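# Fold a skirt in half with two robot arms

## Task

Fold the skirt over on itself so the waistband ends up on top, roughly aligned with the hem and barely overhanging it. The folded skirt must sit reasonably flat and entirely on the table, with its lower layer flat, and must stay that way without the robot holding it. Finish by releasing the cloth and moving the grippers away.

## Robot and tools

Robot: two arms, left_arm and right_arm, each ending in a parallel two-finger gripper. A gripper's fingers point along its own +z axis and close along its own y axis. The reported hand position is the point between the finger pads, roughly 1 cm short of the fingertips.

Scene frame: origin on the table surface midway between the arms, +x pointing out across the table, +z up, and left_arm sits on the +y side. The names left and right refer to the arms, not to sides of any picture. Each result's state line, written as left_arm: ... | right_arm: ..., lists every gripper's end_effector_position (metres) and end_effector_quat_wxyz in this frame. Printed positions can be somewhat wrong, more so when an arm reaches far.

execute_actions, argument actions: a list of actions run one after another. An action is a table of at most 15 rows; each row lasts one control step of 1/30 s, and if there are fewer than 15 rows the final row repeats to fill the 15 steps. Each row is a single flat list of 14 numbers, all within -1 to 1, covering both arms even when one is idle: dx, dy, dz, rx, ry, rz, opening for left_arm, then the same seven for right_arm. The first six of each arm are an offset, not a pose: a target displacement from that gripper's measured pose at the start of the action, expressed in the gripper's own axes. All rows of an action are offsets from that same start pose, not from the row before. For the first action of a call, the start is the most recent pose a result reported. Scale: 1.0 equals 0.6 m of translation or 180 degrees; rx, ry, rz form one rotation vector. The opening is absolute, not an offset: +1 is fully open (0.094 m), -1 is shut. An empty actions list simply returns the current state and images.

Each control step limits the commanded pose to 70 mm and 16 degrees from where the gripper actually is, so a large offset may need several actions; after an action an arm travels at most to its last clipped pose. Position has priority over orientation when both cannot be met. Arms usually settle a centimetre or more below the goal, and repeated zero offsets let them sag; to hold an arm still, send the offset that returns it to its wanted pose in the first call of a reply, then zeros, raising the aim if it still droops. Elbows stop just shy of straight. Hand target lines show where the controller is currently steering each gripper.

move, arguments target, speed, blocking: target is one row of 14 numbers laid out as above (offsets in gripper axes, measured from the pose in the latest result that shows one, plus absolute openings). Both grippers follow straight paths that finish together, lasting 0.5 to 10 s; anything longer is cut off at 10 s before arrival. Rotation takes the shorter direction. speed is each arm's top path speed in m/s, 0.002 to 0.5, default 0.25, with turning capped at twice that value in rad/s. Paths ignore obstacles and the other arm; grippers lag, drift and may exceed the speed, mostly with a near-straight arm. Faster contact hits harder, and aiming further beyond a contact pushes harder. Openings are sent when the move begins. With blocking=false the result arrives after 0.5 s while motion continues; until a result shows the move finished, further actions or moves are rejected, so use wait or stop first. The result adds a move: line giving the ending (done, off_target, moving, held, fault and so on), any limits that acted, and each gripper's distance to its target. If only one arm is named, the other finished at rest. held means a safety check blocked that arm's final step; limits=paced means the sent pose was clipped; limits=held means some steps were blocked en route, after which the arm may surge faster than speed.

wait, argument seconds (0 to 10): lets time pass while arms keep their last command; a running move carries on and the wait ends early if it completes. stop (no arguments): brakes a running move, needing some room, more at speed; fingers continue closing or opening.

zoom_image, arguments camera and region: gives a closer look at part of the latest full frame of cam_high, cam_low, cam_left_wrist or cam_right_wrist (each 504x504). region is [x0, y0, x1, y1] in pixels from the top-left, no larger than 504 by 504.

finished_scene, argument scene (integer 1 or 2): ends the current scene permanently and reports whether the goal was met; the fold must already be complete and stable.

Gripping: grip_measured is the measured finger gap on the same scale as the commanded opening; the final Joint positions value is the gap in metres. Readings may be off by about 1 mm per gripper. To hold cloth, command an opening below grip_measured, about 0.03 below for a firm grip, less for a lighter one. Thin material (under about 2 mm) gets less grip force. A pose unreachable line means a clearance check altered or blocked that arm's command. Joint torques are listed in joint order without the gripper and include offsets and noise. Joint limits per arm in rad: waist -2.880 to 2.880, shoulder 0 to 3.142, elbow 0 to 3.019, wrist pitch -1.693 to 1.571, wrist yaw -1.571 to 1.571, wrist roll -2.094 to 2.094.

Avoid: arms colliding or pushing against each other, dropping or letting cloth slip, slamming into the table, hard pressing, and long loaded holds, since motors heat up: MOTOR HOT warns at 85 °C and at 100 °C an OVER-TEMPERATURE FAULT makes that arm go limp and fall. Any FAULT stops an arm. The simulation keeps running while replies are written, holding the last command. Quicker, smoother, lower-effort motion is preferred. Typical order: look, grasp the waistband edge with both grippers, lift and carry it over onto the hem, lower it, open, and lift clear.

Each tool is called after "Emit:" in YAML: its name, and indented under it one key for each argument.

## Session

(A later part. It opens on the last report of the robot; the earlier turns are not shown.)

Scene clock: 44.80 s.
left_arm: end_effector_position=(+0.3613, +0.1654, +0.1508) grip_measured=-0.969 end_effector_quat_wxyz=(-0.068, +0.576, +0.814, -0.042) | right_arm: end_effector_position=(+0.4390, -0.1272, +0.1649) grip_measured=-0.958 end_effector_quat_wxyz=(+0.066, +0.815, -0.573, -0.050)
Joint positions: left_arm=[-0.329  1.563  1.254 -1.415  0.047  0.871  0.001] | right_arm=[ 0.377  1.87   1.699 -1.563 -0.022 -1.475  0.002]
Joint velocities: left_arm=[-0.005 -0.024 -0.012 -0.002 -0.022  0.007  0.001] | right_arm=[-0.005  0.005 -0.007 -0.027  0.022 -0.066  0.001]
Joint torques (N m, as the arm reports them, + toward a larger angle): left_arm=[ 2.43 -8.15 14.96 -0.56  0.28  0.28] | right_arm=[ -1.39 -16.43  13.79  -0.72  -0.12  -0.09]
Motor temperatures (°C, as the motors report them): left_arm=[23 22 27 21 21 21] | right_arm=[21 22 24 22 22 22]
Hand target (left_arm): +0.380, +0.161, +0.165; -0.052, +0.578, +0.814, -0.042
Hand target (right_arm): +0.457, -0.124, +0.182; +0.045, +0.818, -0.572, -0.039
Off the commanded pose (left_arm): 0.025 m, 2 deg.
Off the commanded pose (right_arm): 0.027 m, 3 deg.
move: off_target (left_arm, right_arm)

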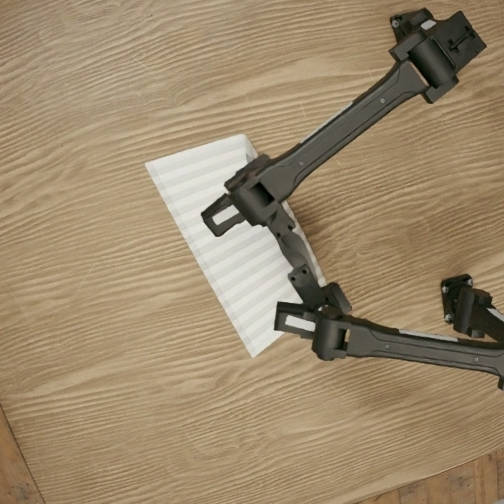

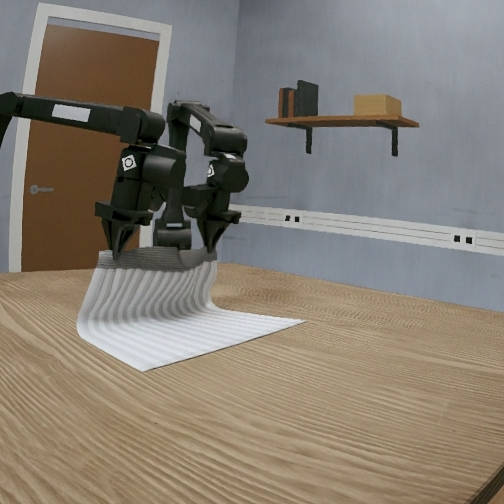

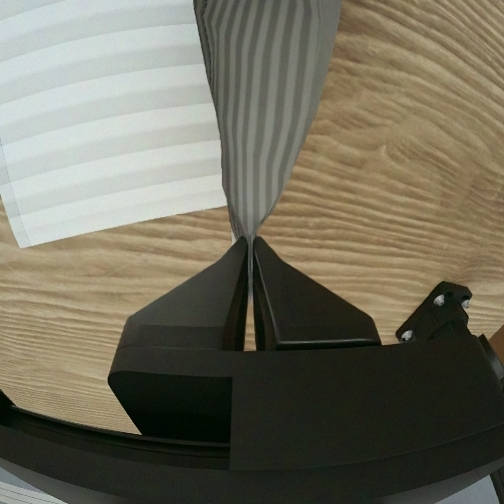

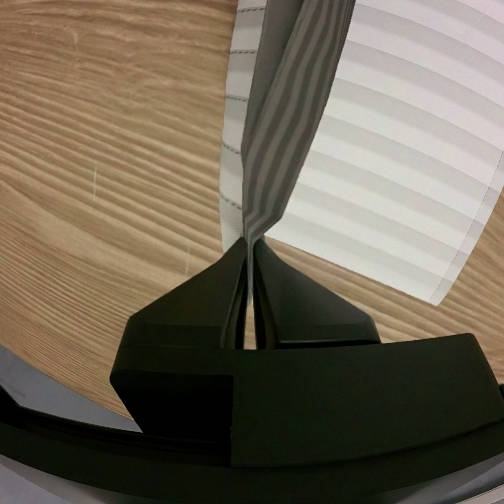

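Emit:
move:
  target: [-0.01,0.28,0.075,0.03,0,0,-1,0.03,-0.3,0.085,0,0,0,-1]
  speed: 0.12

Scene clock: 48.60 s.
left_arm: end_effector_position=(+0.4935, +0.2157, +0.0716) grip_measured=-0.969 end_effector_quat_wxyz=(-0.109, +0.570, +0.810, -0.083) | right_arm: end_effector_position=(+0.5846, -0.0850, +0.0657) grip_measured=-0.958 end_effector_quat_wxyz=(+0.077, +0.813, -0.574, -0.055)
Joint positions: left_arm=[-0.146  1.984  1.604 -1.459  0.058  1.053  0.001] | right_arm=[ 0.344  2.414  2.35  -1.696 -0.015 -1.504  0.002]
Joint velocities: left_arm=[-0.005 -0.005 -0.007 -0.022 -0.037 -0.037  0.001] | right_arm=[-0.015 -0.015  0.007 -0.002 -0.022 -0.037 -0.001]
Joint torques (N m, as the arm reports them, + toward a larger angle): left_arm=[  2.32 -13.32  14.37  -0.85   0.24   0.29] | right_arm=[ -1.83 -22.75  13.53  -0.54  -0.14  -0.1 ]
Motor temperatures (°C, as the motors report them): left_arm=[23 22 28 21 21 21] | right_arm=[21 22 25 22 22 22]
Hand target (left_arm): +0.512, +0.217, +0.083; -0.094, +0.572, +0.811, -0.080
Hand target (right_arm): +0.601, -0.086, +0.084; +0.055, +0.816, -0.574, -0.043
Off the commanded pose (left_arm): 0.021 m, 2 deg.
Off the commanded pose (right_arm): 0.028 m, 2 deg.
joint sent to its limit (right arm) — the command would take joint 4 (wrist pitch) past its lower limit, so that joint was sent only as far as its limit.
move: off_target (left_arm, right_arm)

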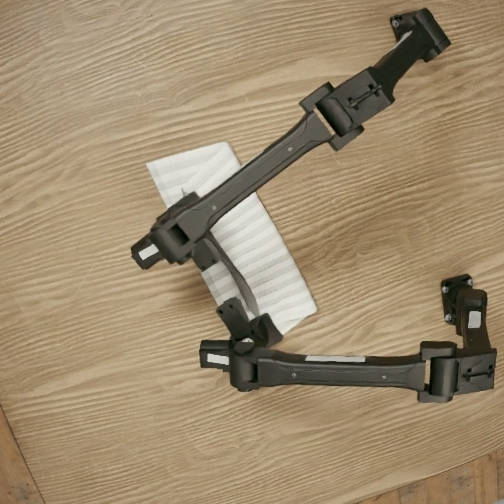

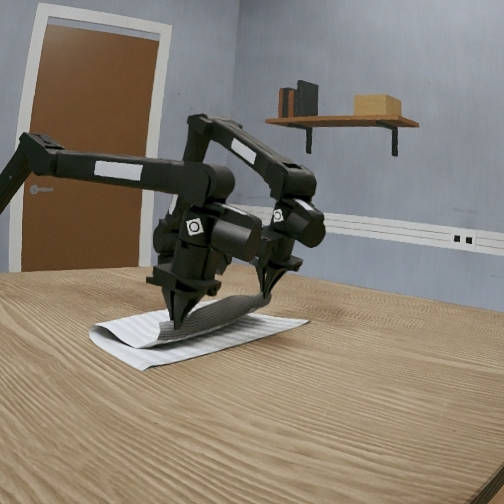

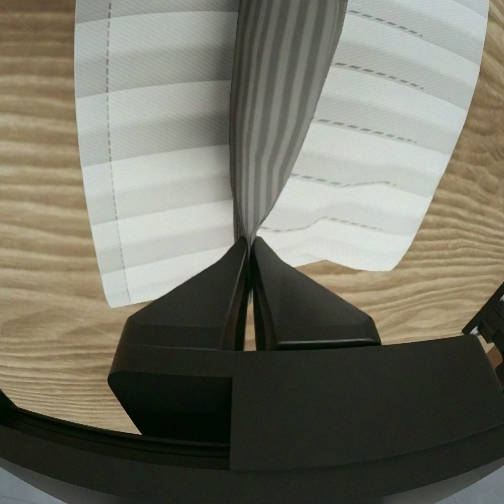

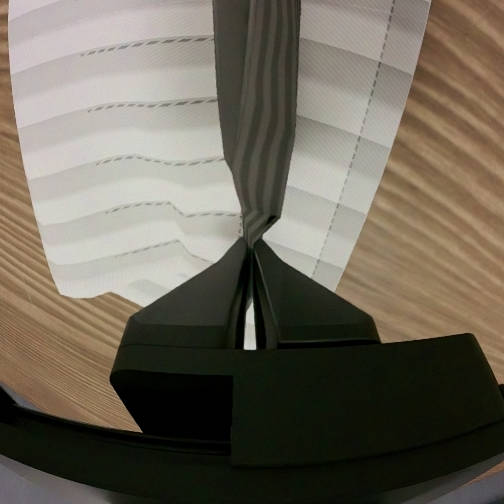

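Emit:
move:
  target: [-0.01,0.08,0.015,0,0,0,-1,0.01,-0.035,-0.025,0.01,0,0,-1]
  speed: 0.08

Emit:
execute_actions:
  actions:
    - [[0,0.02,-0.02,0,0,0,0,0,-0.02,-0.03,0.01,0,0,0]]
    - [[0,0.06,-0.06,0,0,0,0,0,-0.06,-0.07,0.03,0,0,0]]

Scene clock: 51.93 s.
left_arm: end_effector_position=(+0.5160, +0.2215, +0.0425) grip_measured=-0.969 end_effector_quat_wxyz=(-0.121, +0.569, +0.808, -0.089) | right_arm: end_effector_position=(+0.5916, -0.0827, +0.0629) grip_measured=-0.958 end_effector_quat_wxyz=(+0.073, +0.814, -0.574, -0.051)
Joint positions: left_arm=[-0.13   2.084  1.682 -1.465  0.054  1.071  0.001] | right_arm=[ 0.344  2.435  2.384 -1.697 -0.01  -1.504  0.002]
Joint velocities: left_arm=[-0.005 -0.005  0.007  0.012 -0.007  0.022 -0.001] | right_arm=[-0.005 -0.005  0.012  0.007 -0.037  0.095 -0.   ]
Joint torques (N m, as the arm reports them, + toward a larger angle): left_arm=[  2.7  -13.98  14.26  -0.8   -0.17   0.29] | right_arm=[ -2.72 -23.09  13.57  -0.64  -0.19  -0.16]
Motor temperatures (°C, as the motors report them): left_arm=[23 22 28 21 21 21] | right_arm=[21 23 26 22 22 22]
Hand target (left_arm): +0.536, +0.226, +0.051; -0.108, +0.570, +0.810, -0.082
Hand target (right_arm): +0.607, -0.083, +0.077; +0.054, +0.815, -0.576, -0.040
Off the commanded pose (left_arm): 0.022 m, 2 deg.
Off the commanded pose (right_arm): 0.022 m, 1 deg.
joint sent to its limit (right arm) — the command would take joint 4 (wrist pitch) past its lower limit, so that joint was sent only as far as its limit.
move: off_target (left_arm, right_arm)

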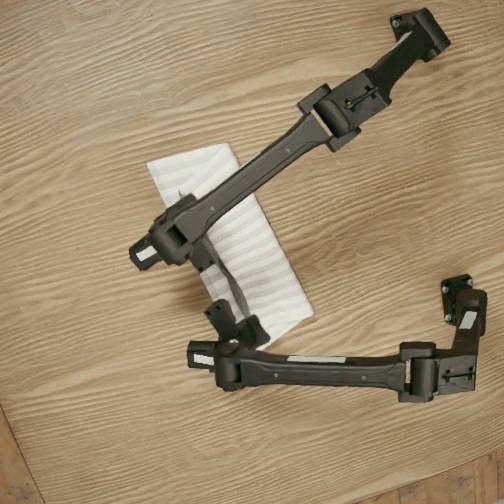

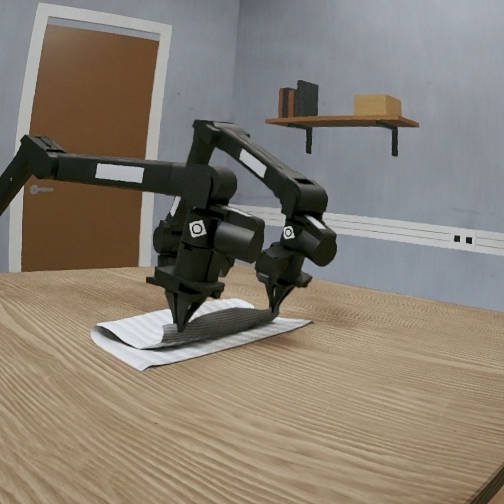

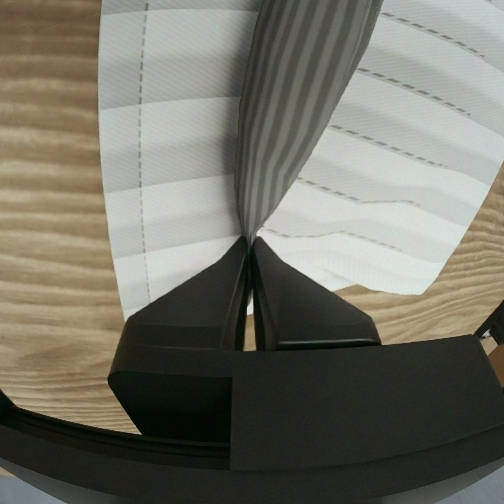

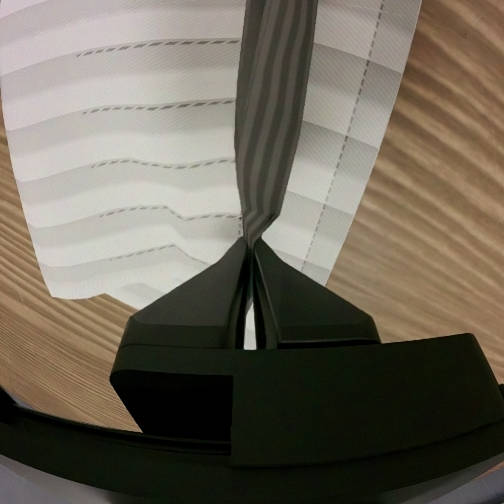

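Scene clock: 52.93 s.
left_arm: end_effector_position=(+0.5407, +0.2293, +0.0662) grip_measured=-0.002 end_effector_quat_wxyz=(-0.133, +0.568, +0.807, -0.095) | right_arm: end_effector_position=(+0.6186, -0.0717, +0.0870) grip_measured=-0.002 end_effector_quat_wxyz=(+0.034, +0.816, -0.576, -0.025)
Joint positions: left_arm=[-0.111  2.141  1.839 -1.593  0.049  1.089  0.047] | right_arm=[ 0.344  2.467  2.515 -1.702 -0.007 -1.504  0.047]
Joint velocities: left_arm=[-0.005  0.005  0.002 -0.007  0.007 -0.037  0.001] | right_arm=[-0.005  0.015  0.007 -0.012 -0.051 -0.007 -0.   ]
Joint torques (N m, as the arm reports them, + toward a larger angle): left_arm=[  2.43 -14.31  13.9   -1.05  -0.17   0.29] | right_arm=[ -1.11 -23.24  13.47  -0.11  -0.15   0.  ]
Motor temperatures (°C, as the motors report them): left_arm=[23 23 29 21 21 21] | right_arm=[21 23 26 22 22 22]
Hand target (left_arm): +0.554, +0.235, +0.068; -0.129, +0.568, +0.808, -0.092
Hand target (right_arm): +0.630, -0.069, +0.097; +0.018, +0.817, -0.576, -0.014
Off the commanded pose (left_arm): 0.015 m, 0 deg.
Off the commanded pose (right_arm): 0.018 m, 0 deg.
joint sent to its limit (right arm) — the command would take joint 4 (wrist pitch) past its lower limit, so that joint was sent only as far as its limit.

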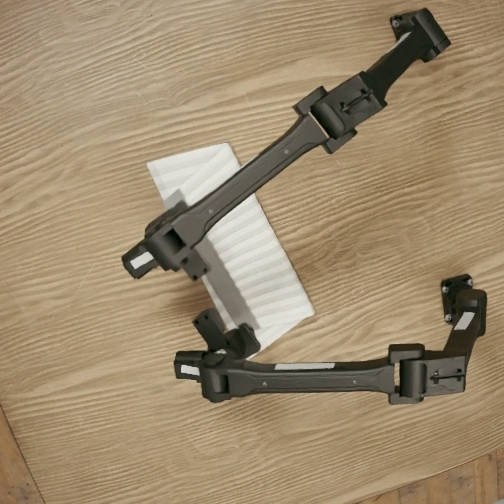

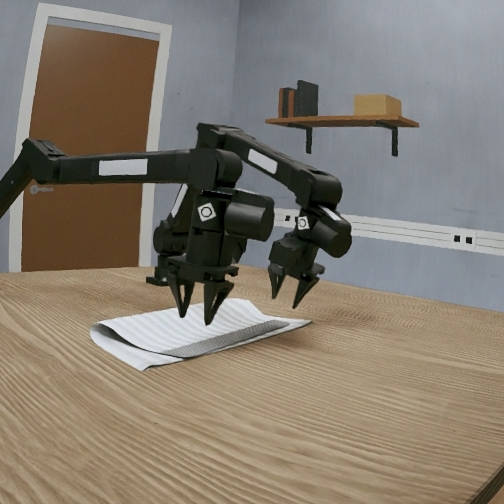

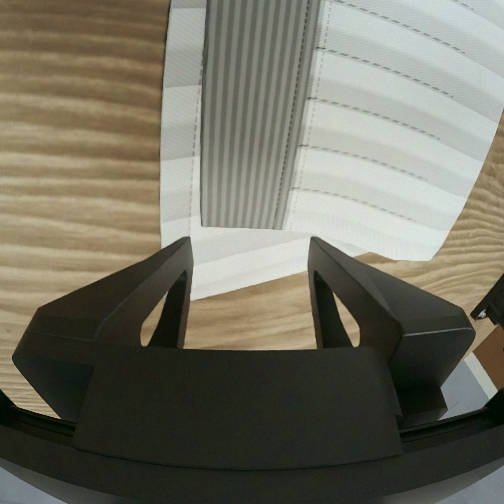

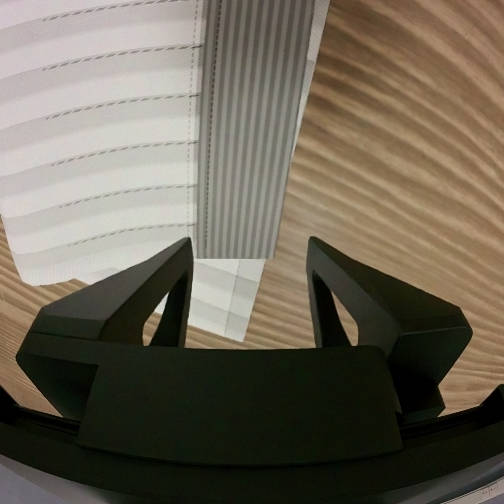

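Emit:
move:
  target: [0.4,-0.35,-0.1,-0.1,0,0,0,0.4,0.5,-0.2,0.05,0,0,0]
  speed: 0.3

Scene clock: 56.07 s.
left_arm: end_effector_position=(+0.3004, +0.3808, +0.2130) grip_measured=-0.002 end_effector_quat_wxyz=(-0.033, +0.581, +0.813, +0.039) | right_arm: end_effector_position=(+0.4374, -0.4024, +0.2378) grip_measured=-0.002 end_effector_quat_wxyz=(-0.035, +0.809, -0.586, +0.031)
Joint positions: left_arm=[ 0.168  1.198  1.067 -1.433 -0.102  1.374  0.047] | right_arm=[-0.164  1.544  1.47  -1.409 -0.029 -1.985  0.047]
Joint velocities: left_arm=[-0.015 -0.015  0.002 -0.017 -0.066  0.022 -0.   ] | right_arm=[-0.015 -0.005 -0.002 -0.002 -0.037 -0.007  0.   ]
Joint torques (N m, as the arm reports them, + toward a larger angle): left_arm=[ 2.37 -5.14  9.72 -0.34 -0.17  0.28] | right_arm=[  0.86 -13.46   8.5   -0.17  -0.2   -0.19]
Motor temperatures (°C, as the motors report them): left_arm=[23 23 29 21 21 21] | right_arm=[21 23 26 22 22 22]
Hand target (left_arm): +0.295, +0.383, +0.211; -0.041, +0.582, +0.812, +0.032
Hand target (right_arm): +0.433, -0.397, +0.234; -0.031, +0.817, -0.576, +0.022
Off the commanded pose (left_arm): 0.006 m, 1 deg.
Off the commanded pose (right_arm): 0.014 m, 2 deg.
move: off_target (right_arm); limits=paced

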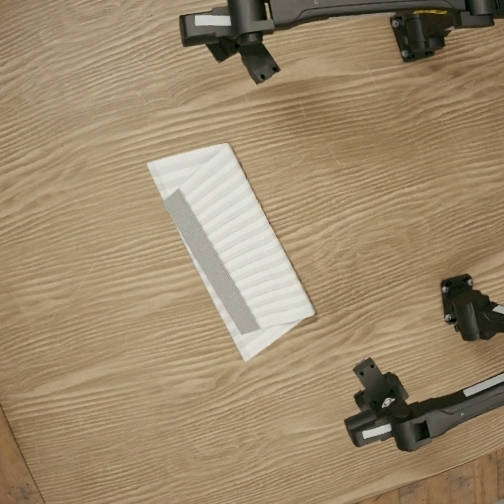

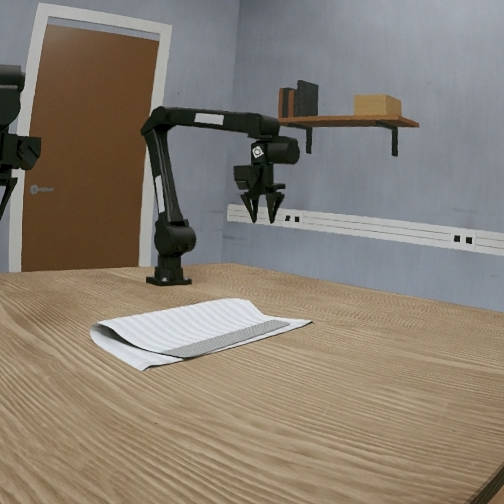

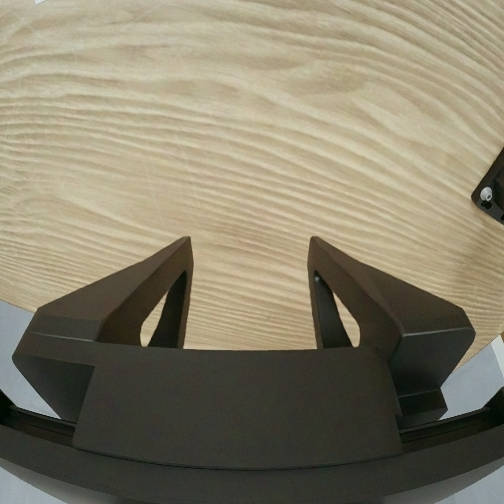

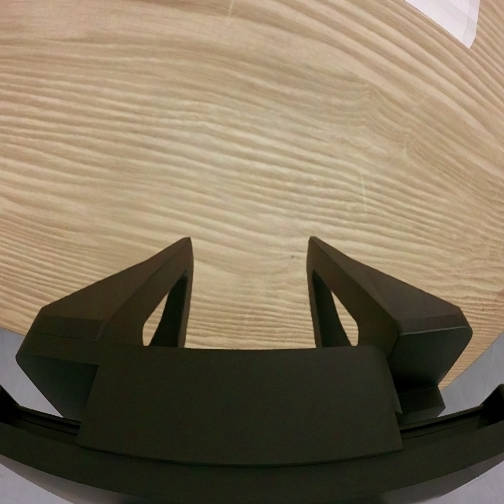

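Emit:
finished_scene:
  scene: 1

The scene is finished: the task was done.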